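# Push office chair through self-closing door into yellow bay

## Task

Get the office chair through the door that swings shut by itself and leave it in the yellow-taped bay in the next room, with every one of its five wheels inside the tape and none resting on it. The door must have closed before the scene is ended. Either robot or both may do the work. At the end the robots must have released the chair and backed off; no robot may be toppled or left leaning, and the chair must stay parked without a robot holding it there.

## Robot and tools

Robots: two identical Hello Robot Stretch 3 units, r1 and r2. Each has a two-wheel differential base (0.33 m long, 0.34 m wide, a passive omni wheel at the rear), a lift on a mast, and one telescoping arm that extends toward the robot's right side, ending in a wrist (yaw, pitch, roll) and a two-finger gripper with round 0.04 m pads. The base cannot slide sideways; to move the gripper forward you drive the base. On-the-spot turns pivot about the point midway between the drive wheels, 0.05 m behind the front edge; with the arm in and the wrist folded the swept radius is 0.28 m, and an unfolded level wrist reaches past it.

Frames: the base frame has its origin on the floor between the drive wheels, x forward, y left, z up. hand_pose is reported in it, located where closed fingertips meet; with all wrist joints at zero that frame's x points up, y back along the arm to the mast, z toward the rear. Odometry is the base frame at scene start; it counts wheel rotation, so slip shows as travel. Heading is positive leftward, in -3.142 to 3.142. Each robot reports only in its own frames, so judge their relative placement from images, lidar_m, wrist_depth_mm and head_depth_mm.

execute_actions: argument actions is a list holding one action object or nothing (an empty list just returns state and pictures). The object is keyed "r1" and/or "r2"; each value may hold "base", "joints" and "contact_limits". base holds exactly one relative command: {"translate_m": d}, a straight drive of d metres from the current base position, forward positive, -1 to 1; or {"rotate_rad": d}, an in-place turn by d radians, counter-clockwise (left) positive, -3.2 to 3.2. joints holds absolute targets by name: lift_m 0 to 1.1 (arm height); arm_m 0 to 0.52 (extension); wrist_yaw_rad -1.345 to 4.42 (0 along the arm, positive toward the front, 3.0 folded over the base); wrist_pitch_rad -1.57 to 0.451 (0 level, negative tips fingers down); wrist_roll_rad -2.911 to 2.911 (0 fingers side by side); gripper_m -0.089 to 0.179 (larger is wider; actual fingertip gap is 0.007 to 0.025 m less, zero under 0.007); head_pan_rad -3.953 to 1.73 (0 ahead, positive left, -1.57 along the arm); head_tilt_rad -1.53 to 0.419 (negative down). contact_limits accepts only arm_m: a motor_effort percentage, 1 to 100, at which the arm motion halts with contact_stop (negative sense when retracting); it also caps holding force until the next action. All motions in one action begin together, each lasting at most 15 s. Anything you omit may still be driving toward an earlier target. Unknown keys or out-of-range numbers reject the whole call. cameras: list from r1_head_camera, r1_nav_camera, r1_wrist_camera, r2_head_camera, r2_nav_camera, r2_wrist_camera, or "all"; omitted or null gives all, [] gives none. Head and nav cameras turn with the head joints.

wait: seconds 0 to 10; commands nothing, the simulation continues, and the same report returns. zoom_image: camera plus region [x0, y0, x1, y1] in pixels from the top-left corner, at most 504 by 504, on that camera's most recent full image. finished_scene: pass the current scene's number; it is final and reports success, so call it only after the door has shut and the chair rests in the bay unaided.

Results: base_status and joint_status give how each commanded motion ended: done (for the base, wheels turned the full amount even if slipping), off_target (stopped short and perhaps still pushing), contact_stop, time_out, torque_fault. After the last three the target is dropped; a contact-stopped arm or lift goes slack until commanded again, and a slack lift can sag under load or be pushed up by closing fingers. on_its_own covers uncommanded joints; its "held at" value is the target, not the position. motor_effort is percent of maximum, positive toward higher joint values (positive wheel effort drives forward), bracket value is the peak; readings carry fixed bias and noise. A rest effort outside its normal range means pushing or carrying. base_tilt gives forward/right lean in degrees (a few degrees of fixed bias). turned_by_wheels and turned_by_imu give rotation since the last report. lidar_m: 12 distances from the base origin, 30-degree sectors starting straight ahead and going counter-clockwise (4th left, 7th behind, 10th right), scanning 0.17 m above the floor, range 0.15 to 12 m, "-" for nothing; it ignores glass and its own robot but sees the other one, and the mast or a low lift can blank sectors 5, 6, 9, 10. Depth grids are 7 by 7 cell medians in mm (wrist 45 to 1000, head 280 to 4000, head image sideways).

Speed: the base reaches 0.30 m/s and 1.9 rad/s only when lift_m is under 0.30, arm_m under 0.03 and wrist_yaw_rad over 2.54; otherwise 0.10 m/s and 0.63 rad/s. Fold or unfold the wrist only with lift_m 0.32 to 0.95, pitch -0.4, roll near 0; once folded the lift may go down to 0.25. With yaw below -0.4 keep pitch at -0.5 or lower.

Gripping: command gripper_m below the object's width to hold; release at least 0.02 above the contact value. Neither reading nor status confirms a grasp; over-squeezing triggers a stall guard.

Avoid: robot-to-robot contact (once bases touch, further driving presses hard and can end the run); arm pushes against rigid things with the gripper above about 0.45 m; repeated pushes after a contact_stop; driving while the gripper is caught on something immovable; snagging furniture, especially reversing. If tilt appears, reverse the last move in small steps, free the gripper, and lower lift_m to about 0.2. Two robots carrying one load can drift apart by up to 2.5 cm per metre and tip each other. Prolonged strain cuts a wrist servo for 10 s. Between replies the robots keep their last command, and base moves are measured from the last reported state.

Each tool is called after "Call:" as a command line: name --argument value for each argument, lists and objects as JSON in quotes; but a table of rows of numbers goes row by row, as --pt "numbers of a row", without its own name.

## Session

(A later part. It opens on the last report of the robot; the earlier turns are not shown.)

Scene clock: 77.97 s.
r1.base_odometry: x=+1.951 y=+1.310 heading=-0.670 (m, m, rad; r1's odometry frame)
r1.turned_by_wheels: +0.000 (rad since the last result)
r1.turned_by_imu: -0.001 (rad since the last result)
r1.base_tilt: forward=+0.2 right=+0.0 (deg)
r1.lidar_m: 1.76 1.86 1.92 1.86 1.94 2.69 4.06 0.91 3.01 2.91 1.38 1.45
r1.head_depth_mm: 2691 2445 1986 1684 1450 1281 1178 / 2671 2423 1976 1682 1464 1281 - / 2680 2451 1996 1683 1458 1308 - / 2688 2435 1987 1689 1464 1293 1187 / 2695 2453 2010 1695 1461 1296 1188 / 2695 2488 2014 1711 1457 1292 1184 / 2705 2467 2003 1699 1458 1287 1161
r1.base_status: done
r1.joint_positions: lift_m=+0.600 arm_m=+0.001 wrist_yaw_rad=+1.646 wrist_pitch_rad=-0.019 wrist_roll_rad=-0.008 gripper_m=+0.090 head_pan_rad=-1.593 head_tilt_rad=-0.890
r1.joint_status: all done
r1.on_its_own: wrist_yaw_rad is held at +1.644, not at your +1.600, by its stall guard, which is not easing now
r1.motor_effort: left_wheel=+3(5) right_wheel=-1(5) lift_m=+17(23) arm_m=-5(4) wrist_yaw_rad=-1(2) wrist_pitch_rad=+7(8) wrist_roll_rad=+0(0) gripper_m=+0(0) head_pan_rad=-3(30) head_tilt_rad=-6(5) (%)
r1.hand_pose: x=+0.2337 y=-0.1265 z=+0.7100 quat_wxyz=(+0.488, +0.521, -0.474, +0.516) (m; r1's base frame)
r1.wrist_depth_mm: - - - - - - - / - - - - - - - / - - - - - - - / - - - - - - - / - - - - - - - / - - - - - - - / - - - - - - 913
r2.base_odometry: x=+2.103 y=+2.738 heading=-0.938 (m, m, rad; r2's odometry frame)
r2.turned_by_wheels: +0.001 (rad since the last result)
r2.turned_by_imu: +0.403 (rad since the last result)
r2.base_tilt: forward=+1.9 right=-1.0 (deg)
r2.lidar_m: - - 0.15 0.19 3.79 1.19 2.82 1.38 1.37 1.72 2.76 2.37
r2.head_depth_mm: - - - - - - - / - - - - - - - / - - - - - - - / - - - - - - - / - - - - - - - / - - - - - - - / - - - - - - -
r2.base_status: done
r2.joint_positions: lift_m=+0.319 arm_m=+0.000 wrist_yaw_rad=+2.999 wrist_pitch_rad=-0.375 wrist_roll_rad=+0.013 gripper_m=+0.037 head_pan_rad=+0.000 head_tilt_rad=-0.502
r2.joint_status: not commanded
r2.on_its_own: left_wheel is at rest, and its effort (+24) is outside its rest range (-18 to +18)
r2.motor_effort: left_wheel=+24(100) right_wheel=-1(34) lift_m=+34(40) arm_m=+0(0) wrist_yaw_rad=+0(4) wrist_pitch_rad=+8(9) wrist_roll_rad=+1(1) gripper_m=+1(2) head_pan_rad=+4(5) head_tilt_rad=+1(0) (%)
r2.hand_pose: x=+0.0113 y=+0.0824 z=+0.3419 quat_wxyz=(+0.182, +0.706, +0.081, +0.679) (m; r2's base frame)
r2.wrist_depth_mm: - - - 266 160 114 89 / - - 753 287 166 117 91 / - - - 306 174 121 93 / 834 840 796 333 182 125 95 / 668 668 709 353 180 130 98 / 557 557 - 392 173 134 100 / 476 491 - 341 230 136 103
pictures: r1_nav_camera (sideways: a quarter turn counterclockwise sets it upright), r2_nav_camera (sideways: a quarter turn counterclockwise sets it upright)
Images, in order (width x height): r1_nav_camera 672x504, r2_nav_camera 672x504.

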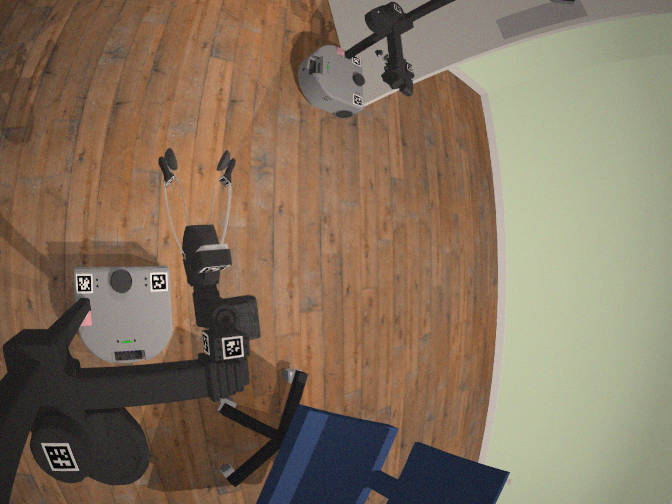

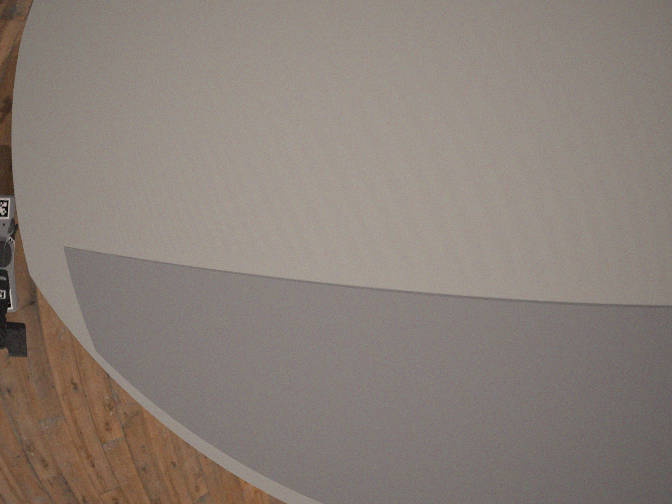

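Call:
execute_actions --actions '[{"r1":{"base":{"rotate_rad":1.4},"joints":{"wrist_pitch_rad":-0.4,"wrist_yaw_rad":3.0,"lift_m":0.28,"gripper_m":0.04,"head_pan_rad":0,"head_tilt_rad":-0.7}},"r2":{"base":{"translate_m":-0.01}}}]' --cameras '[]'

Call:
execute_actions --actions '[{"r1":{"base":{"translate_m":-1}}}]' --cameras '[]'

Call:
execute_actions --actions '[{"r1":{"base":{"rotate_rad":-0.7}}}]' --cameras '[]'

Call:
execute_actions --actions '[{"r1":{"base":{"translate_m":-0.92}}}]' --cameras '[]'

Call:
execute_actions --actions '[{"r1":{"base":{"rotate_rad":0.87},"joints":{"lift_m":0.45}}}]' --cameras '[]'

Call:
execute_actions --actions '[{"r1":{"joints":{"wrist_pitch_rad":0,"wrist_yaw_rad":1.57,"gripper_m":0.16}}}]' --cameras '["r1_nav_camera","r1_head_camera","r1_wrist_camera"]'

Scene clock: 82.03 s.
r1.base_odometry: x=+1.951 y=+1.310 heading=+0.730 (m, m, rad; r1's odometry frame)
r1.turned_by_wheels: +1.400 (rad since the last result)
r1.turned_by_imu: +1.416 (rad since the last result)
r1.base_tilt: forward=+0.1 right=+0.0 (deg)
r1.lidar_m: 1.86 1.87 2.31 4.06 4.11 0.91 2.92 2.94 1.38 1.76 1.79 2.04
r1.head_depth_mm: 1702 1898 2165 2050 1659 1417 1223 / 1683 1869 2129 2072 1675 1412 1228 / 1656 1833 2084 2041 1686 1411 1225 / 1627 1802 2035 2067 1673 1418 1235 / 1605 1786 2014 2069 1685 1423 1231 / 1584 1752 1980 2068 1693 1430 1232 / 1556 1729 1948 2081 1689 1413 1232
r1.base_status: done
r1.joint_positions: lift_m=+0.280 arm_m=+0.001 wrist_yaw_rad=+2.998 wrist_pitch_rad=-0.416 wrist_roll_rad=-0.008 gripper_m=+0.040 head_pan_rad=-0.007 head_tilt_rad=-0.705
r1.joint_status: all done
r1.motor_effort: left_wheel=-4(9) right_wheel=+3(7) lift_m=+17(19) arm_m=-5(5) wrist_yaw_rad=+2(4) wrist_pitch_rad=+6(5) wrist_roll_rad=+0(0) gripper_m=+0(84) head_pan_rad=+3(39) head_tilt_rad=+2(17) (%)
r1.hand_pose: x=+0.0109 y=+0.0767 z=+0.2934 quat_wxyz=(+0.195, +0.698, +0.097, +0.683) (m; r1's base frame)
r1.wrist_depth_mm: - - - - - - - / - - - - - - - / 798 - 912 922 920 950 958 / 698 - 714 720 725 730 742 / 573 573 - 581 591 596 606 / 482 499 - 521 509 499 512 / - - - 427 429 432 434
r2.base_odometry: x=+2.097 y=+2.746 heading=-0.938 (m, m, rad; r2's odometry frame)
r2.turned_by_wheels: +0.000 (rad since the last result)
r2.turned_by_imu: +0.000 (rad since the last result)
r2.base_tilt: forward=+1.9 right=-1.1 (deg)
r2.lidar_m: - - 0.15 0.19 3.82 1.18 2.82 1.39 1.37 1.72 2.77 2.44
r2.head_depth_mm: - - - - - - - / - - - - - - - / - - - - - - - / - - - - - - - / - - - - - - - / - - - - - - - / - - - - - - -
r2.base_status: done
r2.joint_positions: lift_m=+0.319 arm_m=+0.000 wrist_yaw_rad=+2.999 wrist_pitch_rad=-0.375 wrist_roll_rad=+0.013 gripper_m=+0.037 head_pan_rad=+0.000 head_tilt_rad=-0.502
r2.joint_status: not commanded
r2.motor_effort: left_wheel=+4(14) right_wheel=-1(6) lift_m=+36(35) arm_m=+0(0) wrist_yaw_rad=+0(0) wrist_pitch_rad=+8(8) wrist_roll_rad=+0(0) gripper_m=+0(0) head_pan_rad=+4(3) head_tilt_rad=+2(1) (%)
r2.hand_pose: x=+0.0113 y=+0.0824 z=+0.3419 quat_wxyz=(+0.182, +0.706, +0.081, +0.679) (m; r2's base frame)
r2.wrist_depth_mm: - - - 269 159 113 87 / - - - 289 165 116 89 / - - - 310 173 119 91 / 838 838 818 340 180 123 93 / 672 679 712 359 177 127 96 / 556 559 - 397 171 131 98 / 473 492 - 342 228 134 100
pictures: none
No camera images: the call's "cameras" was empty. Leave "cameras" out to get every camera's image.

Scene clock: 86.97 s.
r1.base_odometry: x=+1.205 y=+0.644 heading=+0.729 (m, m, rad; r1's odometry frame)
r1.turned_by_wheels: +0.000 (rad since the last result)
r1.turned_by_imu: -0.002 (rad since the last result)
r1.base_tilt: forward=+0.2 right=+0.1 (deg)
r1.lidar_m: 2.85 2.87 0.66 3.88 3.28 2.12 1.93 1.94 2.12 1.08 2.13 2.39
r1.head_depth_mm: 2622 2932 2657 2012 1678 1419 1225 / 2611 2895 2651 2040 1674 1419 1230 / 2528 2838 2669 2080 1672 1427 1232 / 2516 2801 2685 2081 1672 1424 1231 / 2496 2744 2648 2063 1695 1423 1225 / 2443 2756 2668 2071 1688 1426 1233 / 2401 2709 2722 2075 1684 1418 1228
r1.base_status: done
r1.joint_positions: lift_m=+0.280 arm_m=+0.001 wrist_yaw_rad=+2.998 wrist_pitch_rad=-0.416 wrist_roll_rad=-0.008 gripper_m=+0.040 head_pan_rad=-0.007 head_tilt_rad=-0.704
r1.joint_status: not commanded
r1.motor_effort: left_wheel=-4(16) right_wheel=+3(5) lift_m=+17(17) arm_m=-5(5) wrist_yaw_rad=+2(2) wrist_pitch_rad=+6(6) wrist_roll_rad=+0(0) gripper_m=+0(0) head_pan_rad=+3(3) head_tilt_rad=+2(2) (%)
r1.hand_pose: x=+0.0108 y=+0.0767 z=+0.2933 quat_wxyz=(+0.195, +0.698, +0.097, +0.683) (m; r1's base frame)
r1.wrist_depth_mm: - - - - - - - / - - - - - - - / 881 - 910 817 734 856 971 / 695 - 705 715 670 707 730 / 562 565 - 578 551 593 596 / 484 506 - 513 508 497 507 / - - - - 432 435 436
r2.base_odometry: x=+2.097 y=+2.746 heading=-0.938 (m, m, rad; r2's odometry frame)
r2.turned_by_wheels: +0.000 (rad since the last result)
r2.turned_by_imu: +0.001 (rad since the last result)
r2.base_tilt: forward=+1.9 right=-1.2 (deg)
r2.lidar_m: - - 0.15 0.19 3.82 1.19 2.81 2.92 3.93 1.11 2.76 2.43
r2.head_depth_mm: - - - - - - - / - - - - - - - / - - - - - - - / - - - - - - - / - - - - - - - / - - - - - - - / - - - - - - -
r2.base_status: not commanded
r2.joint_positions: lift_m=+0.319 arm_m=+0.000 wrist_yaw_rad=+2.999 wrist_pitch_rad=-0.375 wrist_roll_rad=+0.013 gripper_m=+0.037 head_pan_rad=+0.000 head_tilt_rad=-0.502
r2.joint_status: not commanded
r2.motor_effort: left_wheel=+3(5) right_wheel=+0(0) lift_m=+35(35) arm_m=+0(0) wrist_yaw_rad=+0(1) wrist_pitch_rad=+8(8) wrist_roll_rad=+0(1) gripper_m=+0(1) head_pan_rad=+3(3) head_tilt_rad=+1(1) (%)
r2.hand_pose: x=+0.0113 y=+0.0824 z=+0.3419 quat_wxyz=(+0.182, +0.706, +0.081, +0.679) (m; r2's base frame)
r2.wrist_depth_mm: - - - 271 160 113 87 / - - - 290 166 116 89 / - - - 314 173 119 92 / 856 835 830 339 181 123 94 / 671 670 726 357 178 127 96 / 556 562 - 394 171 131 98 / 477 489 - 340 229 134 101
pictures: none
No camera images: the call's "cameras" was empty. Leave "cameras" out to get every camera's image.

Scene clock: 88.67 s.
r1.base_odometry: x=+1.205 y=+0.644 heading=+0.030 (m, m, rad; r1's odometry frame)
r1.turned_by_wheels: -0.700 (rad since the last result)
r1.turned_by_imu: -0.708 (rad since the last result)
r1.base_tilt: forward=+0.1 right=+0.0 (deg)
r1.lidar_m: 2.14 2.86 2.86 0.65 0.66 3.91 2.33 1.93 1.93 2.14 1.08 1.12
r1.head_depth_mm: 1803 2038 2450 2046 1673 1414 1232 / 1933 2120 2348 2056 1691 1422 1227 / 2071 2277 2509 2080 1683 1419 1224 / 2230 2498 2616 2069 1686 1424 1232 / 2445 2715 2681 2066 1689 1422 1229 / 2646 3049 2693 2057 1685 1421 1236 / 2848 3114 2675 2064 1689 1431 1225
r1.base_status: done
r1.joint_positions: lift_m=+0.280 arm_m=+0.001 wrist_yaw_rad=+2.998 wrist_pitch_rad=-0.416 wrist_roll_rad=-0.008 gripper_m=+0.040 head_pan_rad=-0.007 head_tilt_rad=-0.704
r1.joint_status: not commanded
r1.motor_effort: left_wheel=+5(15) right_wheel=-2(7) lift_m=+17(17) arm_m=-5(5) wrist_yaw_rad=+1(1) wrist_pitch_rad=+6(6) wrist_roll_rad=+0(0) gripper_m=+0(0) head_pan_rad=+3(3) head_tilt_rad=+1(2) (%)
r1.hand_pose: x=+0.0108 y=+0.0767 z=+0.2933 quat_wxyz=(+0.195, +0.698, +0.097, +0.683) (m; r1's base frame)
r1.wrist_depth_mm: - - - - - - - / - - - - - - - / 845 - 758 818 950 959 953 / 539 - 571 713 719 738 737 / 548 568 - 590 593 594 601 / 482 502 - 515 507 502 507 / - - - - 432 435 435
r2.base_odometry: x=+2.097 y=+2.746 heading=-0.938 (m, m, rad; r2's odometry frame)
r2.turned_by_wheels: +0.000 (rad since the last result)
r2.turned_by_imu: +0.000 (rad since the last result)
r2.base_tilt: forward=+1.9 right=-1.0 (deg)
r2.lidar_m: - - 0.15 0.19 3.78 1.18 2.82 2.92 3.93 1.11 2.77 2.44
r2.head_depth_mm: - - - - - - - / - - - - - - - / - - - - - - - / - - - - - - - / - - - - - - - / - - - - - - - / - - - - - - -
r2.base_status: not commanded
r2.joint_positions: lift_m=+0.319 arm_m=+0.000 wrist_yaw_rad=+2.999 wrist_pitch_rad=-0.375 wrist_roll_rad=+0.013 gripper_m=+0.037 head_pan_rad=+0.000 head_tilt_rad=-0.502
r2.joint_status: not commanded
r2.motor_effort: left_wheel=+4(4) right_wheel=-1(0) lift_m=+35(35) arm_m=+0(0) wrist_yaw_rad=+1(0) wrist_pitch_rad=+8(8) wrist_roll_rad=+0(0) gripper_m=+0(0) head_pan_rad=+3(3) head_tilt_rad=+1(1) (%)
r2.hand_pose: x=+0.0113 y=+0.0824 z=+0.3419 quat_wxyz=(+0.182, +0.706, +0.081, +0.679) (m; r2's base frame)
r2.wrist_depth_mm: - - - 269 159 113 87 / - - - 290 166 116 89 / - - - 313 172 120 91 / 836 849 809 339 181 123 94 / 679 678 711 356 178 127 96 / 555 558 - 400 171 131 98 / 473 493 - 341 228 134 100
pictures: none
No camera images: the call's "cameras" was empty. Leave "cameras" out to get every camera's image.

Scene clock: 93.43 s.
r1.base_odometry: x=+0.286 y=+0.617 heading=+0.030 (m, m, rad; r1's odometry frame)
r1.turned_by_wheels: +0.000 (rad since the last result)
r1.turned_by_imu: -0.002 (rad since the last result)
r1.base_tilt: forward=+0.0 right=+0.0 (deg)
r1.lidar_m: 3.05 0.98 3.45 3.86 3.22 3.04 1.60 1.32 1.32 1.47 2.36 1.83
r1.head_depth_mm: - 3711 2514 1996 1676 1414 1223 / 2609 2989 2656 2055 1680 1420 1226 / 2869 3117 2680 2082 1681 1423 1228 / 3055 3349 2669 2065 1688 1429 1232 / 3252 3540 2665 2055 1693 1420 1231 / 3619 3763 2682 2070 1689 1420 1235 / 3518 3608 2661 2075 1703 1389 1227
r1.base_status: done
r1.joint_positions: lift_m=+0.280 arm_m=+0.001 wrist_yaw_rad=+2.998 wrist_pitch_rad=-0.416 wrist_roll_rad=-0.008 gripper_m=+0.040 head_pan_rad=-0.007 head_tilt_rad=-0.704
r1.joint_status: not commanded
r1.motor_effort: left_wheel=+4(11) right_wheel=-2(7) lift_m=+17(17) arm_m=-5(5) wrist_yaw_rad=+2(1) wrist_pitch_rad=+6(6) wrist_roll_rad=+0(0) gripper_m=+0(0) head_pan_rad=+3(3) head_tilt_rad=+2(2) (%)
r1.hand_pose: x=+0.0108 y=+0.0767 z=+0.2933 quat_wxyz=(+0.195, +0.698, +0.097, +0.683) (m; r1's base frame)
r1.wrist_depth_mm: - - - - - - - / - - - - - - 937 / 885 - 921 932 930 899 858 / 687 - 706 718 719 699 745 / 576 569 - 582 588 591 602 / 483 501 - 518 505 501 505 / - - - - 431 433 433
r2.base_odometry: x=+2.097 y=+2.746 heading=-0.938 (m, m, rad; r2's odometry frame)
r2.turned_by_wheels: +0.000 (rad since the last result)
r2.turned_by_imu: +0.001 (rad since the last result)
r2.base_tilt: forward=+1.8 right=-1.1 (deg)
r2.lidar_m: - - 0.15 0.19 3.82 1.18 2.82 2.93 3.95 1.72 1.90 2.43
r2.head_depth_mm: - - - - - - - / - - - - - - - / - - - - - - - / - - - - - - - / - - - - - - - / - - - - - - - / - - - - - - -
r2.base_status: not commanded
r2.joint_positions: lift_m=+0.319 arm_m=+0.000 wrist_yaw_rad=+2.999 wrist_pitch_rad=-0.375 wrist_roll_rad=+0.013 gripper_m=+0.037 head_pan_rad=+0.000 head_tilt_rad=-0.502
r2.joint_status: not commanded
r2.motor_effort: left_wheel=+4(4) right_wheel=+0(0) lift_m=+35(35) arm_m=+0(0) wrist_yaw_rad=+1(1) wrist_pitch_rad=+8(8) wrist_roll_rad=+0(0) gripper_m=+0(0) head_pan_rad=+3(3) head_tilt_rad=+0(2) (%)
r2.hand_pose: x=+0.0113 y=+0.0824 z=+0.3419 quat_wxyz=(+0.182, +0.706, +0.081, +0.679) (m; r2's base frame)
r2.wrist_depth_mm: - - - 270 159 113 87 / - - - 289 166 116 89 / - - - 313 173 120 91 / 832 846 818 339 181 123 94 / 670 678 708 358 178 127 96 / 557 560 - 397 171 131 98 / 470 496 - 341 228 134 101
pictures: none
No camera images: the call's "cameras" was empty. Leave "cameras" out to get every camera's image.

Scene clock: 95.80 s.
r1.base_odometry: x=+0.286 y=+0.617 heading=+0.900 (m, m, rad; r1's odometry frame)
r1.turned_by_wheels: +0.870 (rad since the last result)
r1.turned_by_imu: +0.879 (rad since the last result)
r1.base_tilt: forward=+0.0 right=+0.0 (deg)
r1.lidar_m: 0.98 3.60 3.33 3.20 1.85 1.36 1.32 1.37 1.90 1.84 1.91 3.61
r1.head_depth_mm: 3046 3286 729 1196 1543 1387 1229 / 3019 3317 748 844 1024 1418 1225 / 3038 3297 793 901 1081 1370 1224 / 3016 3260 840 963 1161 1428 1233 / 3036 3328 903 1045 1607 1423 1237 / 3043 3359 2589 2055 1688 1421 1229 / 3049 3342 2684 2093 1688 1426 1233
r1.base_status: done
r1.joint_positions: lift_m=+0.450 arm_m=+0.001 wrist_yaw_rad=+2.998 wrist_pitch_rad=-0.417 wrist_roll_rad=-0.008 gripper_m=+0.040 head_pan_rad=-0.007 head_tilt_rad=-0.704
r1.joint_status: all done
r1.motor_effort: left_wheel=-4(11) right_wheel=+3(8) lift_m=+26(29) arm_m=-5(4) wrist_yaw_rad=+2(1) wrist_pitch_rad=+6(6) wrist_roll_rad=+0(0) gripper_m=+0(1) head_pan_rad=+2(3) head_tilt_rad=+1(3) (%)
r1.hand_pose: x=+0.0108 y=+0.0767 z=+0.4626 quat_wxyz=(+0.195, +0.697, +0.098, +0.683) (m; r1's base frame)
r1.wrist_depth_mm: - - - - - - - / - - - - - - - / - - - - - - - / 979 - - - - - - / 802 807 - 832 832 836 843 / 681 690 - 694 718 697 710 / 598 598 591 606 613 620 611
r2.base_odometry: x=+2.097 y=+2.746 heading=-0.938 (m, m, rad; r2's odometry frame)
r2.turned_by_wheels: +0.000 (rad since the last result)
r2.turned_by_imu: +0.000 (rad since the last result)
r2.base_tilt: forward=+1.9 right=-1.2 (deg)
r2.lidar_m: - - 0.15 0.19 3.81 1.18 2.83 2.93 3.92 1.72 1.90 2.44
r2.head_depth_mm: - - - - - - - / - - - - - - - / - - - - - - - / - - - - - - - / - - - - - - - / - - - - - - - / - - - - - - -
r2.base_status: not commanded
r2.joint_positions: lift_m=+0.319 arm_m=+0.000 wrist_yaw_rad=+2.999 wrist_pitch_rad=-0.375 wrist_roll_rad=+0.013 gripper_m=+0.037 head_pan_rad=+0.000 head_tilt_rad=-0.502
r2.joint_status: not commanded
r2.motor_effort: left_wheel=+3(4) right_wheel=+0(1) lift_m=+35(35) arm_m=+0(0) wrist_yaw_rad=+0(0) wrist_pitch_rad=+8(8) wrist_roll_rad=+0(0) gripper_m=-1(0) head_pan_rad=+3(3) head_tilt_rad=+1(1) (%)
r2.hand_pose: x=+0.0113 y=+0.0824 z=+0.3419 quat_wxyz=(+0.182, +0.706, +0.081, +0.679) (m; r2's base frame)
r2.wrist_depth_mm: - - - 269 159 113 87 / - - - 288 166 116 89 / - - - 312 173 120 91 / 829 854 823 337 181 123 93 / 667 676 709 355 178 127 96 / 556 555 - 394 171 132 98 / 473 487 - 340 229 134 101
pictures: none
No camera images: the call's "cameras" was empty. Leave "cameras" out to get every camera's image.

Scene clock: 97.50 s.
r1.base_odometry: x=+0.286 y=+0.617 heading=+0.900 (m, m, rad; r1's odometry frame)
r1.turned_by_wheels: +0.000 (rad since the last result)
r1.turned_by_imu: +0.000 (rad since the last result)
r1.base_tilt: forward=+0.1 right=+0.1 (deg)
r1.lidar_m: 0.98 3.61 3.31 3.21 1.85 1.36 1.32 1.37 1.89 1.83 1.91 3.59
r1.head_depth_mm: 3012 3324 731 1193 1547 1396 1222 / 3036 3237 749 845 1024 1420 1228 / 3016 3308 794 899 1066 1371 1226 / 3029 3260 841 965 1164 1417 1229 / 3039 3277 897 1045 1604 1428 1233 / 3068 3353 2558 2046 1683 1420 1232 / 3047 3389 2672 2070 1692 1432 1224
r1.base_status: not commanded
r1.joint_positions: lift_m=+0.450 arm_m=+0.001 wrist_yaw_rad=+1.572 wrist_pitch_rad=-0.024 wrist_roll_rad=-0.008 gripper_m=+0.160 head_pan_rad=-0.007 head_tilt_rad=-0.704
r1.joint_status: all done
r1.motor_effort: left_wheel=-4(4) right_wheel=+3(3) lift_m=+26(26) arm_m=-4(4) wrist_yaw_rad=-1(4) wrist_pitch_rad=+8(8) wrist_roll_rad=+0(0) gripper_m=+1(89) head_pan_rad=+2(3) head_tilt_rad=+1(3) (%)
r1.hand_pose: x=+0.2342 y=-0.1452 z=+0.5582 quat_wxyz=(+0.508, +0.504, -0.491, +0.496) (m; r1's base frame)
r1.wrist_depth_mm: - - 671 590 - - - / - - 707 616 - - - / - - 737 - - - - / - - 781 696 - - - / - - - - - - - / - - - - - - - / 867 911 922 852 900 889 933
r2.base_odometry: x=+2.097 y=+2.746 heading=-0.938 (m, m, rad; r2's odometry frame)
r2.turned_by_wheels: +0.000 (rad since the last result)
r2.turned_by_imu: +0.000 (rad since the last result)
r2.base_tilt: forward=+1.8 right=-1.1 (deg)
r2.lidar_m: - - 0.15 0.19 3.82 1.18 2.81 2.93 3.94 1.72 1.90 2.44
r2.head_depth_mm: - - - - - - - / - - - - - - - / - - - - - - - / - - - - - - - / - - - - - - - / - - - - - - - / - - - - - - -
r2.base_status: not commanded
r2.joint_positions: lift_m=+0.319 arm_m=+0.000 wrist_yaw_rad=+2.999 wrist_pitch_rad=-0.375 wrist_roll_rad=+0.013 gripper_m=+0.037 head_pan_rad=+0.000 head_tilt_rad=-0.502
r2.joint_status: not commanded
r2.motor_effort: left_wheel=+4(4) right_wheel=+1(0) lift_m=+35(35) arm_m=+0(0) wrist_yaw_rad=+0(0) wrist_pitch_rad=+8(8) wrist_roll_rad=+0(0) gripper_m=+0(1) head_pan_rad=+3(3) head_tilt_rad=+0(0) (%)
r2.hand_pose: x=+0.0113 y=+0.0824 z=+0.3419 quat_wxyz=(+0.182, +0.706, +0.081, +0.679) (m; r2's base frame)
r2.wrist_depth_mm: - - - 271 159 113 87 / - - - 290 166 116 89 / - - - 311 173 120 91 / 838 842 824 339 181 123 93 / 682 670 712 357 178 127 96 / 551 555 - 395 171 132 98 / 476 490 - 341 228 134 101
pictures: r1_head_camera (sideways: a quarter turn clockwise sets it upright), r1_nav_camera (sideways: a quarter turn counterclockwise sets it upright), r1_wrist_camera
Images, in order (width x height): r1_head_camera 896x504, r1_nav_camera 672x504, r1_wrist_camera 644x364.

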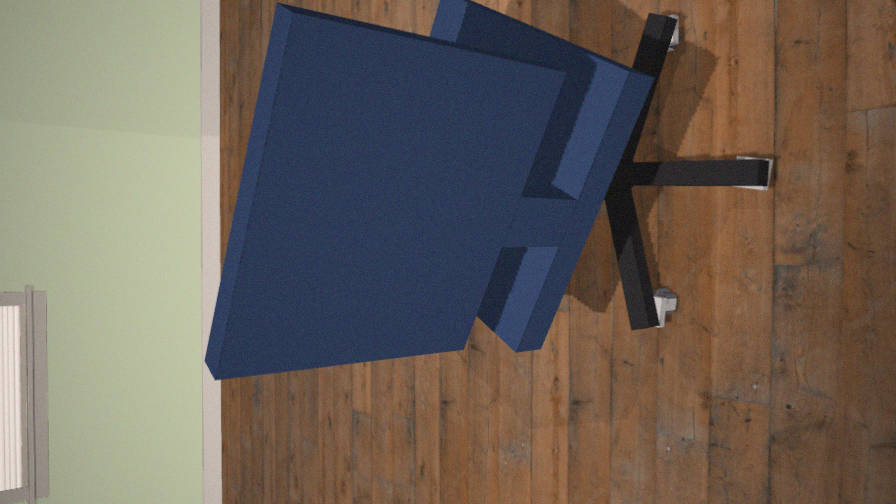

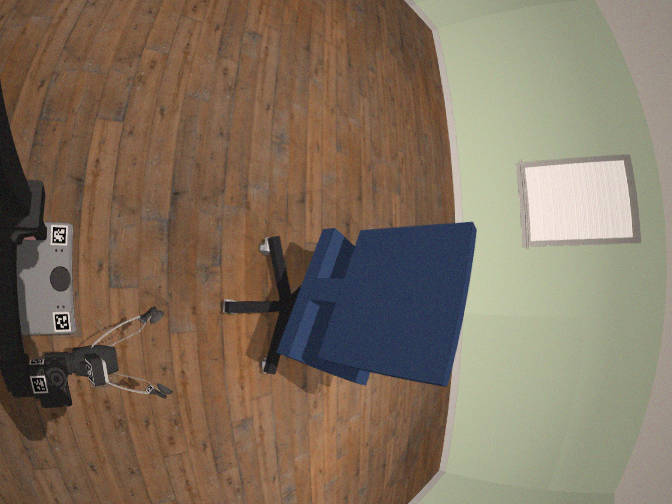

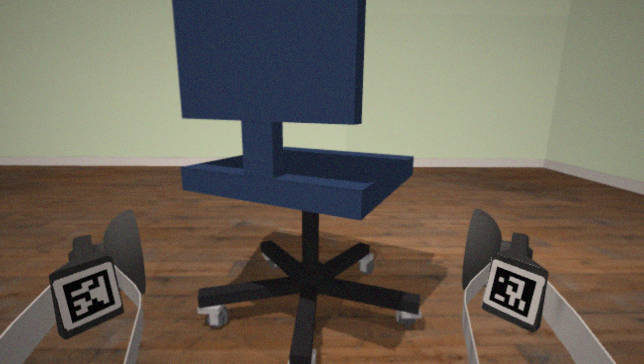

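Call:
execute_actions --actions '[{"r1":{"base":{"rotate_rad":0.62}}}]' --cameras '[]'

Call:
execute_actions --actions '[{"r1":{"base":{"translate_m":0.56},"joints":{"head_tilt_rad":-1.1,"head_pan_rad":-0.4,"gripper_m":0.175}}}]' --cameras '[]'

Call:
execute_actions --actions '[{"r1":{"base":{"rotate_rad":-1.12}}}]' --cameras '["r1_wrist_camera"]'

Call:
execute_actions --actions '[{"r1":{"base":{"translate_m":0.16}}}]' --cameras '["r1_nav_camera","r1_wrist_camera"]'

Scene clock: 99.60 s.
r1.base_odometry: x=+0.286 y=+0.617 heading=+1.519 (m, m, rad; r1's odometry frame)
r1.turned_by_wheels: +0.620 (rad since the last result)
r1.turned_by_imu: +0.627 (rad since the last result)
r1.base_tilt: forward=+0.0 right=+0.1 (deg)
r1.lidar_m: 3.71 3.25 3.21 1.71 1.34 1.32 1.42 2.10 1.84 3.03 0.99 0.98
r1.head_depth_mm: 3164 3367 2659 2056 1688 1379 1226 / 3335 3536 2635 2065 1696 1417 1223 / 3464 3683 2685 2057 1682 1421 1219 / 3744 3793 2648 2063 1683 1423 1233 / - 3743 2665 2078 1687 1419 1226 / 3823 3810 2692 2063 1692 1422 1232 / 3494 3577 2673 2079 1693 1424 1224
r1.base_status: done
r1.joint_positions: lift_m=+0.450 arm_m=+0.001 wrist_yaw_rad=+1.572 wrist_pitch_rad=-0.023 wrist_roll_rad=-0.008 gripper_m=+0.160 head_pan_rad=-0.007 head_tilt_rad=-0.704
r1.joint_status: not commanded
r1.motor_effort: left_wheel=-4(11) right_wheel=+3(7) lift_m=+26(26) arm_m=-5(4) wrist_yaw_rad=-1(2) wrist_pitch_rad=+8(9) wrist_roll_rad=+0(0) gripper_m=+0(0) head_pan_rad=+2(3) head_tilt_rad=+1(2) (%)
r1.hand_pose: x=+0.2342 y=-0.1453 z=+0.5583 quat_wxyz=(+0.508, +0.504, -0.491, +0.496) (m; r1's base frame)
r1.wrist_depth_mm: - - - - - 536 431 / - - - - - 551 436 / - - - - - 564 474 / - - - - - 592 713 / - - - - - 569 470 / - - - - - - - / 869 909 917 909 875 805 850
r2.base_odometry: x=+2.097 y=+2.746 heading=-0.938 (m, m, rad; r2's odometry frame)
r2.turned_by_wheels: +0.000 (rad since the last result)
r2.turned_by_imu: +0.000 (rad since the last result)
r2.base_tilt: forward=+1.9 right=-1.1 (deg)
r2.lidar_m: - - 0.15 0.19 3.79 1.18 2.82 2.92 3.95 1.72 1.90 2.44
r2.head_depth_mm: - - - - - - - / - - - - - - - / - - - - - - - / - - - - - - - / - - - - - - - / - - - - - - - / - - - - - - -
r2.base_status: not commanded
r2.joint_positions: lift_m=+0.319 arm_m=+0.000 wrist_yaw_rad=+2.999 wrist_pitch_rad=-0.375 wrist_roll_rad=+0.013 gripper_m=+0.037 head_pan_rad=+0.000 head_tilt_rad=-0.502
r2.joint_status: not commanded
r2.motor_effort: left_wheel=+4(4) right_wheel=-1(0) lift_m=+35(35) arm_m=+0(0) wrist_yaw_rad=+0(1) wrist_pitch_rad=+8(8) wrist_roll_rad=+0(0) gripper_m=+0(0) head_pan_rad=+3(3) head_tilt_rad=+0(1) (%)
r2.hand_pose: x=+0.0113 y=+0.0824 z=+0.3419 quat_wxyz=(+0.182, +0.706, +0.081, +0.679) (m; r2's base frame)
r2.wrist_depth_mm: - - - 268 159 113 87 / - - - 289 166 116 89 / - - - 313 173 120 91 / 846 853 827 339 181 123 94 / 675 666 710 358 177 127 96 / 560 563 - 395 171 131 98 / 474 492 - 341 229 134 101
pictures: none
No camera images: the call's "cameras" was empty. Leave "cameras" out to get every camera's image.

Scene clock: 106.20 s.
r1.base_odometry: x=+0.315 y=+1.176 heading=+1.519 (m, m, rad; r1's odometry frame)
r1.turned_by_wheels: +0.000 (rad since the last result)
r1.turned_by_imu: +0.000 (rad since the last result)
r1.base_tilt: forward=+0.2 right=+0.1 (deg)
r1.lidar_m: 3.22 2.91 2.88 2.29 1.80 1.77 1.91 2.83 2.10 0.69 3.05 3.00
r1.head_depth_mm: 2099 1801 1608 1451 1242 1203 1139 / 2106 1828 1628 1470 1315 1244 - / 2111 1827 1621 1458 1323 1220 1143 / 2104 1827 1615 1468 1335 1204 1129 / 2117 1842 1634 1467 1322 1218 1128 / 2107 1849 1638 1470 1342 1221 1124 / 2131 1857 1644 1472 1335 1216 1125
r1.base_status: done
r1.joint_positions: lift_m=+0.450 arm_m=+0.001 wrist_yaw_rad=+1.572 wrist_pitch_rad=-0.023 wrist_roll_rad=-0.008 gripper_m=+0.175 head_pan_rad=-0.393 head_tilt_rad=-1.087
r1.joint_status: all done
r1.motor_effort: left_wheel=-5(6) right_wheel=+3(5) lift_m=+26(26) arm_m=-4(5) wrist_yaw_rad=-2(2) wrist_pitch_rad=+8(8) wrist_roll_rad=+0(0) gripper_m=+0(67) head_pan_rad=-4(24) head_tilt_rad=-5(30) (%)
r1.hand_pose: x=+0.2342 y=-0.1453 z=+0.5584 quat_wxyz=(+0.508, +0.504, -0.491, +0.496) (m; r1's base frame)
r1.wrist_depth_mm: - - - - - - - / - - - - - - - / - - - - - - - / - - - - - - - / - - - - - - - / - - - - - - - / 872 895 894 916 940 908 906
r2.base_odometry: x=+2.097 y=+2.746 heading=-0.938 (m, m, rad; r2's odometry frame)
r2.turned_by_wheels: +0.000 (rad since the last result)
r2.turned_by_imu: +0.001 (rad since the last result)
r2.base_tilt: forward=+1.9 right=-1.1 (deg)
r2.lidar_m: - - 0.15 0.19 3.83 1.18 2.82 2.93 3.93 1.72 2.76 2.44
r2.head_depth_mm: - - - - - - - / - - - - - - - / - - - - - - - / - - - - - - - / - - - - - - - / - - - - - - - / - - - - - - -
r2.base_status: not commanded
r2.joint_positions: lift_m=+0.319 arm_m=+0.000 wrist_yaw_rad=+2.999 wrist_pitch_rad=-0.375 wrist_roll_rad=+0.013 gripper_m=+0.037 head_pan_rad=+0.000 head_tilt_rad=-0.502
r2.joint_status: not commanded
r2.motor_effort: left_wheel=+4(4) right_wheel=+0(1) lift_m=+34(36) arm_m=-1(0) wrist_yaw_rad=+0(0) wrist_pitch_rad=+8(8) wrist_roll_rad=+0(0) gripper_m=+1(0) head_pan_rad=+3(3) head_tilt_rad=+1(1) (%)
r2.hand_pose: x=+0.0113 y=+0.0824 z=+0.3419 quat_wxyz=(+0.182, +0.706, +0.081, +0.679) (m; r2's base frame)
r2.wrist_depth_mm: - - - 269 159 113 87 / - - - 289 165 116 89 / - - - 312 173 120 91 / 844 839 820 339 180 123 94 / 672 679 715 356 179 127 96 / 555 553 - 399 172 132 98 / 475 489 - 342 229 134 101
pictures: none
No camera images: the call's "cameras" was empty. Leave "cameras" out to get every camera's image.

Scene clock: 108.93 s.
r1.base_odometry: x=+0.315 y=+1.176 heading=+0.399 (m, m, rad; r1's odometry frame)
r1.turned_by_wheels: -1.120 (rad since the last result)
r1.turned_by_imu: -1.134 (rad since the last result)
r1.base_tilt: forward=+0.1 right=+0.1 (deg)
r1.lidar_m: 0.69 2.99 3.17 2.95 2.91 2.44 1.83 1.77 1.86 2.62 2.10 3.13
r1.head_depth_mm: 538 1748 1609 1448 1310 1207 1143 / 517 619 800 1429 1323 1243 - / 506 587 737 1394 1306 1223 1147 / 497 559 692 933 1327 1211 1134 / 487 531 650 910 1314 1210 1123 / 2145 507 616 780 1300 1220 1125 / 2124 483 581 1408 1330 1224 1122
r1.base_status: done
r1.joint_positions: lift_m=+0.450 arm_m=+0.001 wrist_yaw_rad=+1.572 wrist_pitch_rad=-0.023 wrist_roll_rad=-0.008 gripper_m=+0.175 head_pan_rad=-0.393 head_tilt_rad=-1.087
r1.joint_status: not commanded
r1.motor_effort: left_wheel=+4(11) right_wheel=-2(5) lift_m=+27(26) arm_m=-4(5) wrist_yaw_rad=-1(1) wrist_pitch_rad=+8(8) wrist_roll_rad=+0(0) gripper_m=+0(0) head_pan_rad=-3(3) head_tilt_rad=-7(7) (%)
r1.hand_pose: x=+0.2343 y=-0.1453 z=+0.5584 quat_wxyz=(+0.508, +0.504, -0.491, +0.496) (m; r1's base frame)
r1.wrist_depth_mm: - 351 349 353 355 362 - / - 359 361 366 370 376 - / - - 375 376 382 - - / - - 678 398 697 - - / - 408 412 409 419 - - / - - - 681 - - - / 872 918 839 720 785 920 921
r2.base_odometry: x=+2.097 y=+2.746 heading=-0.938 (m, m, rad; r2's odometry frame)
r2.turned_by_wheels: +0.000 (rad since the last result)
r2.turned_by_imu: +0.000 (rad since the last result)
r2.base_tilt: forward=+1.8 right=-1.1 (deg)
r2.lidar_m: - - 0.15 0.19 3.80 1.18 2.82 2.93 3.91 1.73 2.76 2.43
r2.head_depth_mm: - - - - - - - / - - - - - - - / - - - - - - - / - - - - - - - / - - - - - - - / - - - - - - - / - - - - - - -
r2.base_status: not commanded
r2.joint_positions: lift_m=+0.319 arm_m=+0.000 wrist_yaw_rad=+2.999 wrist_pitch_rad=-0.375 wrist_roll_rad=+0.013 gripper_m=+0.037 head_pan_rad=+0.000 head_tilt_rad=-0.502
r2.joint_status: not commanded
r2.motor_effort: left_wheel=+4(4) right_wheel=+0(1) lift_m=+34(34) arm_m=+0(0) wrist_yaw_rad=+1(1) wrist_pitch_rad=+8(8) wrist_roll_rad=+1(0) gripper_m=+1(0) head_pan_rad=+3(3) head_tilt_rad=+0(1) (%)
r2.hand_pose: x=+0.0113 y=+0.0824 z=+0.3419 quat_wxyz=(+0.182, +0.706, +0.081, +0.679) (m; r2's base frame)
r2.wrist_depth_mm: - - - 270 159 113 87 / - - - 290 166 116 89 / - - - 311 173 120 91 / 834 850 808 337 181 123 93 / 669 673 719 355 177 127 96 / 550 563 - 396 171 131 98 / 478 492 - 341 227 134 100
pictures: r1_wrist_camera
Images, in order (width x height): r1_wrist_camera 644x364.

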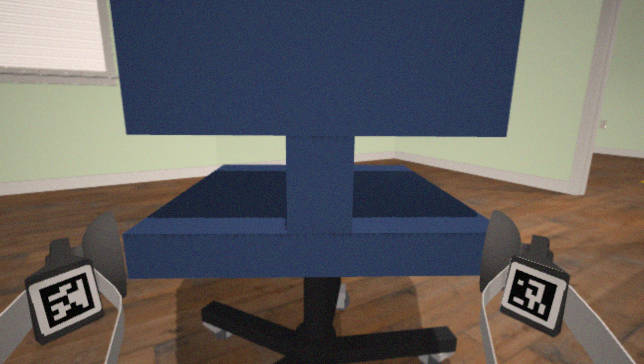

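Scene clock: 111.60 s.
r1.base_odometry: x=+0.462 y=+1.238 heading=+0.400 (m, m, rad; r1's odometry frame)
r1.turned_by_wheels: +0.000 (rad since the last result)
r1.turned_by_imu: +0.000 (rad since the last result)
r1.base_tilt: forward=+0.1 right=+0.1 (deg)
r1.lidar_m: 0.55 2.86 2.99 3.03 2.98 2.62 1.97 1.91 2.01 2.82 2.02 0.54
r1.head_depth_mm: 2094 436 527 762 1311 1211 1140 / 2088 421 489 675 1285 1221 - / 2093 1845 456 613 1179 1213 1142 / 2081 1853 428 563 845 1207 1135 / 2104 1845 402 519 818 1191 1124 / 2140 1862 392 483 659 1214 1119 / 2118 1856 385 449 1320 1217 1125
r1.base_status: done
r1.joint_positions: lift_m=+0.450 arm_m=+0.001 wrist_yaw_rad=+1.572 wrist_pitch_rad=-0.023 wrist_roll_rad=-0.008 gripper_m=+0.175 head_pan_rad=-0.393 head_tilt_rad=-1.087
r1.joint_status: not commanded
r1.motor_effort: left_wheel=+4(12) right_wheel=-2(3) lift_m=+26(26) arm_m=-5(4) wrist_yaw_rad=-3(1) wrist_pitch_rad=+8(8) wrist_roll_rad=+0(0) gripper_m=+0(0) head_pan_rad=-3(4) head_tilt_rad=-6(6) (%)
r1.hand_pose: x=+0.2343 y=-0.1453 z=+0.5584 quat_wxyz=(+0.508, +0.504, -0.491, +0.496) (m; r1's base frame)
r1.wrist_depth_mm: 198 200 202 204 206 207 208 / 205 207 209 210 212 215 217 / 212 214 217 219 221 223 225 / - - 676 226 693 - - / - 401 402 236 404 - - / - 285 287 244 289 283 - / 250 249 253 256 258 261 268
r2.base_odometry: x=+2.097 y=+2.746 heading=-0.938 (m, m, rad; r2's odometry frame)
r2.turned_by_wheels: +0.000 (rad since the last result)
r2.turned_by_imu: +0.000 (rad since the last result)
r2.base_tilt: forward=+1.8 right=-1.1 (deg)
r2.lidar_m: - - 0.15 0.19 3.81 1.18 2.82 2.92 3.93 1.72 2.77 2.44
r2.head_depth_mm: - - - - - - - / - - - - - - - / - - - - - - - / - - - - - - - / - - - - - - - / - - - - - - - / - - - - - - -
r2.base_status: not commanded
r2.joint_positions: lift_m=+0.319 arm_m=+0.000 wrist_yaw_rad=+2.999 wrist_pitch_rad=-0.375 wrist_roll_rad=+0.013 gripper_m=+0.037 head_pan_rad=+0.000 head_tilt_rad=-0.502
r2.joint_status: not commanded
r2.motor_effort: left_wheel=+4(4) right_wheel=+1(0) lift_m=+35(35) arm_m=+0(0) wrist_yaw_rad=+0(1) wrist_pitch_rad=+8(8) wrist_roll_rad=+0(0) gripper_m=+0(0) head_pan_rad=+3(3) head_tilt_rad=+2(0) (%)
r2.hand_pose: x=+0.0113 y=+0.0824 z=+0.3419 quat_wxyz=(+0.182, +0.706, +0.081, +0.679) (m; r2's base frame)
r2.wrist_depth_mm: - - - 269 159 113 87 / - - - 288 166 116 89 / - - - 312 172 119 91 / 838 858 812 337 181 123 93 / 674 675 704 361 178 127 96 / 553 561 - 397 171 132 98 / 474 489 - 339 228 134 100
pictures: r1_nav_camera (sideways: a quarter turn counterclockwise sets it upright), r1_wrist_camera
Images, in order (width x height): r1_nav_camera 672x504, r1_wrist_camera 644x364.

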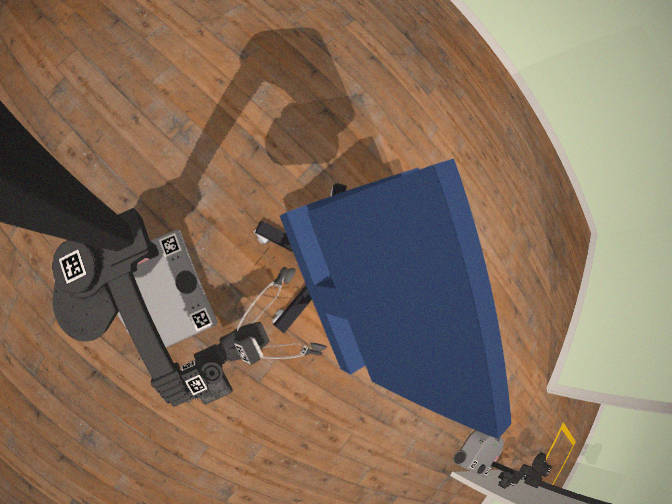

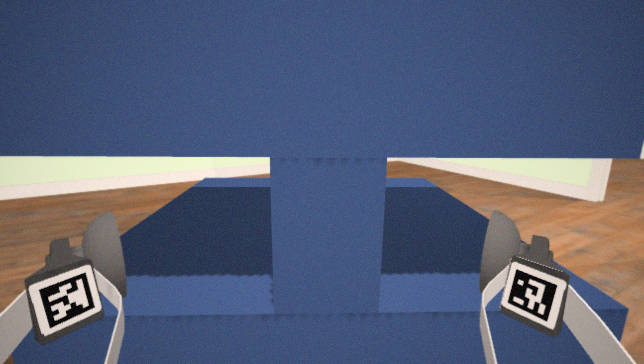

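Call:
execute_actions --actions '[{"r1":{"base":{"translate_m":0.11},"joints":{"lift_m":0.44,"arm_m":0.01}}}]' --cameras '[]'

Call:
execute_actions --actions '[{"r1":{"joints":{"gripper_m":0.02}}}]' --cameras '["r1_wrist_camera"]'

Call:
execute_actions --actions '[{"r1":{"base":{"rotate_rad":-0.38}}}]' --cameras '["r1_nav_camera"]'

Call:
execute_actions --actions '[{"r1":{"base":{"translate_m":0.9}}}]' --cameras '["r1_nav_camera","r1_wrist_camera"]'

Scene clock: 114.03 s.
r1.base_odometry: x=+0.563 y=+1.281 heading=+0.400 (m, m, rad; r1's odometry frame)
r1.turned_by_wheels: +0.000 (rad since the last result)
r1.turned_by_imu: +0.000 (rad since the last result)
r1.base_tilt: forward=+0.1 right=+0.1 (deg)
r1.lidar_m: 2.84 2.76 2.90 3.10 3.03 2.76 2.07 2.01 2.11 2.91 1.99 0.44
r1.head_depth_mm: 2081 1812 372 430 827 1207 1135 / 2092 1818 1611 387 603 1227 - / 2083 1843 1023 352 538 1187 1147 / 2113 1834 1027 347 471 1172 1134 / 2106 1834 1624 341 421 766 1127 / 2123 1856 1638 338 380 1170 1123 / 2120 1855 1648 943 346 1226 1128
r1.base_status: done
r1.joint_positions: lift_m=+0.440 arm_m=+0.010 wrist_yaw_rad=+1.572 wrist_pitch_rad=-0.023 wrist_roll_rad=-0.008 gripper_m=+0.175 head_pan_rad=-0.393 head_tilt_rad=-1.087
r1.joint_status: all done
r1.motor_effort: left_wheel=+4(11) right_wheel=-2(2) lift_m=+17(20) arm_m=+4(5) wrist_yaw_rad=-2(1) wrist_pitch_rad=+8(8) wrist_roll_rad=+0(0) gripper_m=+0(1) head_pan_rad=-4(4) head_tilt_rad=-6(7) (%)
r1.hand_pose: x=+0.2343 y=-0.1544 z=+0.5492 quat_wxyz=(+0.508, +0.504, -0.492, +0.497) (m; r1's base frame)
r1.wrist_depth_mm: 99 100 100 101 102 103 104 / 102 103 104 105 106 107 108 / 106 107 108 109 110 111 112 / - - 112 113 114 - - / - 377 117 117 119 460 - / - 268 122 122 124 265 - / 199 208 127 127 130 211 211
r2.base_odometry: x=+2.097 y=+2.746 heading=-0.938 (m, m, rad; r2's odometry frame)
r2.turned_by_wheels: +0.000 (rad since the last result)
r2.turned_by_imu: +0.000 (rad since the last result)
r2.base_tilt: forward=+1.8 right=-1.1 (deg)
r2.lidar_m: - - 0.15 0.19 3.80 1.18 2.82 2.93 3.92 1.72 2.77 2.43
r2.head_depth_mm: - - - - - - - / - - - - - - - / - - - - - - - / - - - - - - - / - - - - - - - / - - - - - - - / - - - - - - -
r2.base_status: not commanded
r2.joint_positions: lift_m=+0.319 arm_m=+0.000 wrist_yaw_rad=+2.999 wrist_pitch_rad=-0.375 wrist_roll_rad=+0.013 gripper_m=+0.037 head_pan_rad=+0.000 head_tilt_rad=-0.502
r2.joint_status: not commanded
r2.motor_effort: left_wheel=+4(3) right_wheel=+1(0) lift_m=+35(34) arm_m=+0(0) wrist_yaw_rad=+0(0) wrist_pitch_rad=+8(8) wrist_roll_rad=+1(0) gripper_m=+1(0) head_pan_rad=+3(3) head_tilt_rad=+1(1) (%)
r2.hand_pose: x=+0.0113 y=+0.0824 z=+0.3419 quat_wxyz=(+0.182, +0.706, +0.081, +0.679) (m; r2's base frame)
r2.wrist_depth_mm: - - - 269 159 113 87 / - - - 290 166 116 89 / - - - 313 173 120 91 / 846 838 822 336 181 123 94 / 668 665 704 357 177 127 96 / 546 564 - 394 171 131 98 / 474 492 - 342 227 134 101
pictures: none
No camera images: the call's "cameras" was empty. Leave "cameras" out to get every camera's image.

Scene clock: 116.07 s.
r1.base_odometry: x=+0.563 y=+1.281 heading=+0.400 (m, m, rad; r1's odometry frame)
r1.turned_by_wheels: +0.000 (rad since the last result)
r1.turned_by_imu: -0.001 (rad since the last result)
r1.base_tilt: forward=+0.2 right=+0.1 (deg)
r1.lidar_m: 2.84 2.76 2.90 3.10 3.04 2.75 2.07 2.01 2.11 2.92 1.99 0.44
r1.head_depth_mm: 2101 1838 373 430 828 1201 1141 / 2102 1811 1633 388 612 1232 - / 2104 1831 1030 354 541 1182 1143 / 2091 1829 1026 348 476 1172 1128 / 2117 1847 1627 344 426 770 1123 / 2098 1866 1637 338 384 1170 1126 / 2127 1849 1640 945 351 1220 1126
r1.base_status: not commanded
r1.joint_positions: lift_m=+0.440 arm_m=+0.010 wrist_yaw_rad=+1.560 wrist_pitch_rad=-0.023 wrist_roll_rad=-0.008 gripper_m=+0.022 head_pan_rad=-0.393 head_tilt_rad=-1.087
r1.joint_status: all done
r1.motor_effort: left_wheel=+3(4) right_wheel=+3(2) lift_m=+16(17) arm_m=+2(3) wrist_yaw_rad=+8(8) wrist_pitch_rad=+8(8) wrist_roll_rad=+0(0) gripper_m=-32(100) head_pan_rad=-3(3) head_tilt_rad=-6(7) (%)
r1.hand_pose: x=+0.2343 y=-0.1575 z=+0.5492 quat_wxyz=(+0.511, +0.501, -0.495, +0.494) (m; r1's base frame)
r1.wrist_depth_mm: 99 100 101 102 103 104 106 / 103 103 104 106 107 108 109 / 106 107 108 109 111 112 113 / - 557 112 114 115 - - / - 392 117 118 119 439 - / 275 - 121 123 124 275 - / 218 208 127 128 193 211 212
r2.base_odometry: x=+2.097 y=+2.746 heading=-0.938 (m, m, rad; r2's odometry frame)
r2.turned_by_wheels: +0.000 (rad since the last result)
r2.turned_by_imu: +0.000 (rad since the last result)
r2.base_tilt: forward=+1.8 right=-1.1 (deg)
r2.lidar_m: - - 0.15 0.19 3.82 1.19 2.81 2.94 3.92 1.72 2.77 2.44
r2.head_depth_mm: - - - - - - - / - - - - - - - / - - - - - - - / - - - - - - - / - - - - - - - / - - - - - - - / - - - - - - -
r2.base_status: not commanded
r2.joint_positions: lift_m=+0.319 arm_m=+0.000 wrist_yaw_rad=+2.999 wrist_pitch_rad=-0.375 wrist_roll_rad=+0.013 gripper_m=+0.037 head_pan_rad=+0.000 head_tilt_rad=-0.502
r2.joint_status: not commanded
r2.motor_effort: left_wheel=+4(4) right_wheel=+0(1) lift_m=+35(35) arm_m=+0(0) wrist_yaw_rad=+0(0) wrist_pitch_rad=+8(8) wrist_roll_rad=+0(1) gripper_m=+1(0) head_pan_rad=+3(3) head_tilt_rad=+0(1) (%)
r2.hand_pose: x=+0.0113 y=+0.0824 z=+0.3419 quat_wxyz=(+0.182, +0.706, +0.081, +0.679) (m; r2's base frame)
r2.wrist_depth_mm: - - - 271 159 113 87 / - - - 289 166 116 89 / - - - 310 173 120 91 / 852 860 831 337 181 123 94 / 666 670 706 355 178 127 96 / 559 555 - 394 171 132 98 / 472 493 - 340 228 134 101
pictures: r1_wrist_camera
Images, in order (width x height): r1_wrist_camera 644x364.

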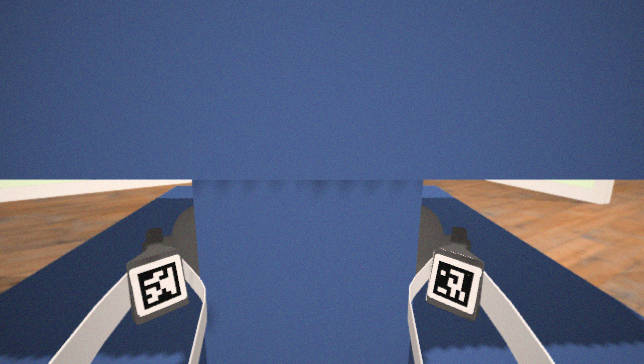

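Scene clock: 117.63 s.
r1.base_odometry: x=+0.563 y=+1.281 heading=+0.020 (m, m, rad; r1's odometry frame)
r1.turned_by_wheels: -0.379 (rad since the last result)
r1.turned_by_imu: -0.381 (rad since the last result)
r1.base_tilt: forward=+0.1 right=+0.1 (deg)
r1.lidar_m: 0.40 2.77 2.76 3.07 3.02 3.01 2.45 2.02 2.02 2.23 1.99 2.02
r1.head_depth_mm: 1907 1777 437 1409 1316 1215 1145 / 2085 1830 380 509 1289 1230 - / 2093 1832 1599 373 607 1179 1145 / 2091 1831 1624 341 426 774 1130 / 2101 1835 1025 343 328 497 1108 / 2118 1821 1638 927 311 367 1116 / 2126 1837 1634 928 311 292 1119
r1.base_status: done
r1.joint_positions: lift_m=+0.440 arm_m=+0.010 wrist_yaw_rad=+1.638 wrist_pitch_rad=-0.023 wrist_roll_rad=-0.010 gripper_m=+0.026 head_pan_rad=-0.394 head_tilt_rad=-1.089
r1.joint_status: not commanded
r1.on_its_own: gripper_m is held at +0.027, not at your +0.020, by its stall guard, which is still easing; wrist_yaw_rad is at rest, and its effort (-57) is outside its rest range (-12 to +12)
r1.motor_effort: left_wheel=+18(29) right_wheel=-8(28) lift_m=+18(18) arm_m=+3(3) wrist_yaw_rad=-57(57) wrist_pitch_rad=+8(10) wrist_roll_rad=+1(1) gripper_m=-11(33) head_pan_rad=-3(3) head_tilt_rad=-5(7) (%)
r1.hand_pose: x=+0.2337 y=-0.1375 z=+0.5489 quat_wxyz=(+0.492, +0.520, -0.474, +0.514) (m; r1's base frame)
r1.wrist_depth_mm: 95 100 110 121 135 154 177 / 97 103 113 125 141 160 187 / 100 106 117 130 147 168 197 / 488 490 121 135 - - - / 373 402 125 140 - - - / 265 - 130 146 - 274 - / 216 207 137 153 210 222 827
r2.base_odometry: x=+2.097 y=+2.746 heading=-0.938 (m, m, rad; r2's odometry frame)
r2.turned_by_wheels: +0.000 (rad since the last result)
r2.turned_by_imu: +0.000 (rad since the last result)
r2.base_tilt: forward=+1.8 right=-1.1 (deg)
r2.lidar_m: - - 0.15 0.19 3.79 1.18 2.81 2.94 3.95 1.71 2.77 2.43
r2.head_depth_mm: - - - - - - - / - - - - - - - / - - - - - - - / - - - - - - - / - - - - - - - / - - - - - - - / - - - - - - -
r2.base_status: not commanded
r2.joint_positions: lift_m=+0.319 arm_m=+0.000 wrist_yaw_rad=+2.999 wrist_pitch_rad=-0.375 wrist_roll_rad=+0.013 gripper_m=+0.037 head_pan_rad=+0.000 head_tilt_rad=-0.502
r2.joint_status: not commanded
r2.motor_effort: left_wheel=+4(4) right_wheel=+1(0) lift_m=+35(35) arm_m=+0(0) wrist_yaw_rad=+0(0) wrist_pitch_rad=+8(8) wrist_roll_rad=+0(0) gripper_m=+0(1) head_pan_rad=+3(3) head_tilt_rad=+1(1) (%)
r2.hand_pose: x=+0.0113 y=+0.0824 z=+0.3419 quat_wxyz=(+0.182, +0.706, +0.081, +0.679) (m; r2's base frame)
r2.wrist_depth_mm: - - - 270 159 113 87 / - - - 290 166 116 89 / - - - 310 173 120 91 / 840 860 820 340 181 123 94 / 662 675 707 356 178 127 96 / 563 557 - 397 171 131 98 / 474 492 - 341 227 134 101
pictures: r1_nav_camera (sideways: a quarter turn counterclockwise sets it upright)
Images, in order (width x height): r1_nav_camera 672x504.

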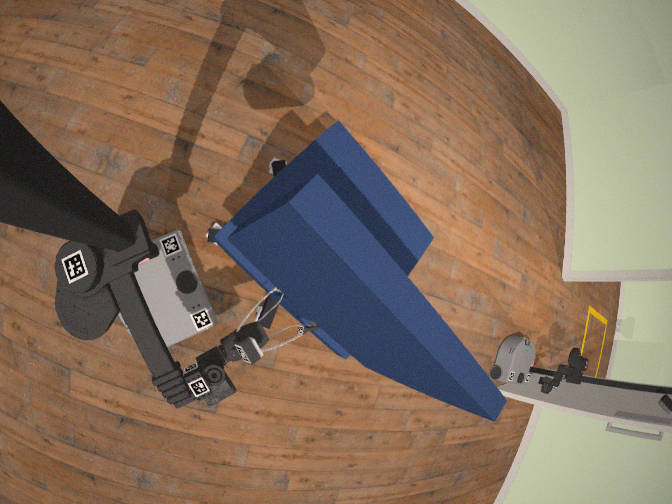

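Scene clock: 127.67 s.
r1.base_odometry: x=+1.463 y=+1.299 heading=+0.020 (m, m, rad; r1's odometry frame)
r1.turned_by_wheels: +0.000 (rad since the last result)
r1.turned_by_imu: -0.001 (rad since the last result)
r1.base_tilt: forward=+0.1 right=+0.1 (deg)
r1.lidar_m: 2.38 2.19 2.18 2.42 3.71 3.69 3.18 2.61 2.60 2.61 1.50 0.49
r1.head_depth_mm: 2081 1812 378 452 682 1212 1135 / 2031 1811 373 443 659 1214 1123 / 2094 1828 374 435 642 1197 1149 / 2103 1825 375 427 630 1219 1132 / 2094 1837 376 419 613 1196 1126 / 2102 1837 1624 413 1319 1219 1125 / 2124 1855 1631 1465 1337 1215 1123
r1.base_status: done
r1.joint_positions: lift_m=+0.440 arm_m=+0.010 wrist_yaw_rad=+1.351 wrist_pitch_rad=-0.025 wrist_roll_rad=-0.010 gripper_m=+0.037 head_pan_rad=-0.394 head_tilt_rad=-1.089
r1.joint_status: not commanded
r1.on_its_own: wrist_yaw_rad is held at +1.361, not at your +1.570, by its stall guard, which is not easing now; gripper_m is held at +0.036, not at your +0.020, by its stall guard, which is not easing now
r1.motor_effort: left_wheel=+0(25) right_wheel=+0(21) lift_m=+18(18) arm_m=+0(3) wrist_yaw_rad=+10(58) wrist_pitch_rad=+9(9) wrist_roll_rad=+1(1) gripper_m=-20(32) head_pan_rad=-3(3) head_tilt_rad=-5(5) (%)
r1.hand_pose: x=+0.2280 y=-0.2108 z=+0.5486 quat_wxyz=(+0.560, +0.447, -0.543, +0.438) (m; r1's base frame)
r1.wrist_depth_mm: 120 119 118 117 116 115 113 / 125 124 122 121 119 118 117 / 130 128 127 125 124 123 121 / - - 132 130 129 - - / - 406 136 135 136 386 - / 280 273 142 141 140 273 291 / 206 208 150 146 193 211 213
r2.base_odometry: x=+2.097 y=+2.746 heading=-0.938 (m, m, rad; r2's odometry frame)
r2.turned_by_wheels: +0.000 (rad since the last result)
r2.turned_by_imu: +0.001 (rad since the last result)
r2.base_tilt: forward=+1.8 right=-1.1 (deg)
r2.lidar_m: - - 0.15 0.19 3.80 1.18 2.83 2.93 1.11 5.00 2.77 2.44
r2.head_depth_mm: - - - - - - - / - - - - - - - / - - - - - - - / - - - - - - - / - - - - - - - / - - - - - - - / - - - - - - -
r2.base_status: not commanded
r2.joint_positions: lift_m=+0.319 arm_m=+0.000 wrist_yaw_rad=+2.999 wrist_pitch_rad=-0.375 wrist_roll_rad=+0.013 gripper_m=+0.037 head_pan_rad=+0.000 head_tilt_rad=-0.502
r2.joint_status: not commanded
r2.motor_effort: left_wheel=+4(3) right_wheel=+1(0) lift_m=+35(35) arm_m=+0(0) wrist_yaw_rad=+0(0) wrist_pitch_rad=+8(8) wrist_roll_rad=+1(1) gripper_m=-2(0) head_pan_rad=+3(3) head_tilt_rad=+1(0) (%)
r2.hand_pose: x=+0.0113 y=+0.0824 z=+0.3419 quat_wxyz=(+0.182, +0.706, +0.081, +0.679) (m; r2's base frame)
r2.wrist_depth_mm: - - - 269 159 113 87 / - - - 291 166 116 89 / - - - 313 173 119 91 / 847 835 838 340 181 123 93 / 667 675 706 356 178 127 96 / 561 555 - 396 172 132 98 / 474 490 - 341 228 134 101
pictures: r1_nav_camera (sideways: a quarter turn counterclockwise sets it upright), r1_wrist_camera
Images, in order (width x height): r1_nav_camera 672x504, r1_wrist_camera 644x364.

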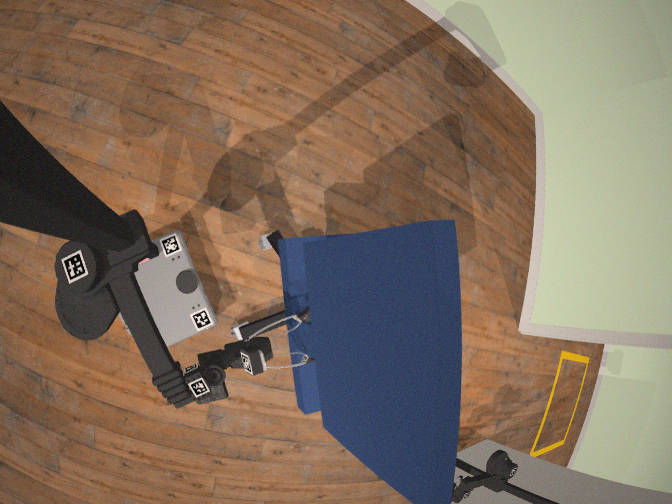

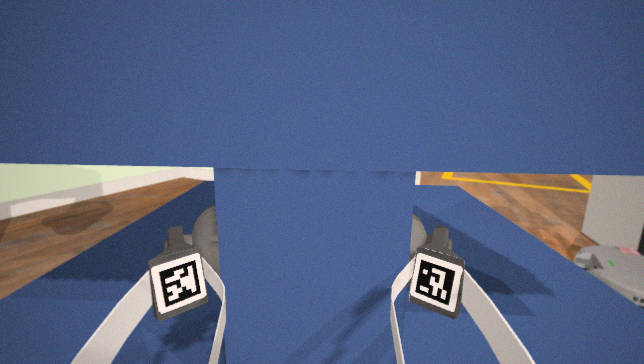

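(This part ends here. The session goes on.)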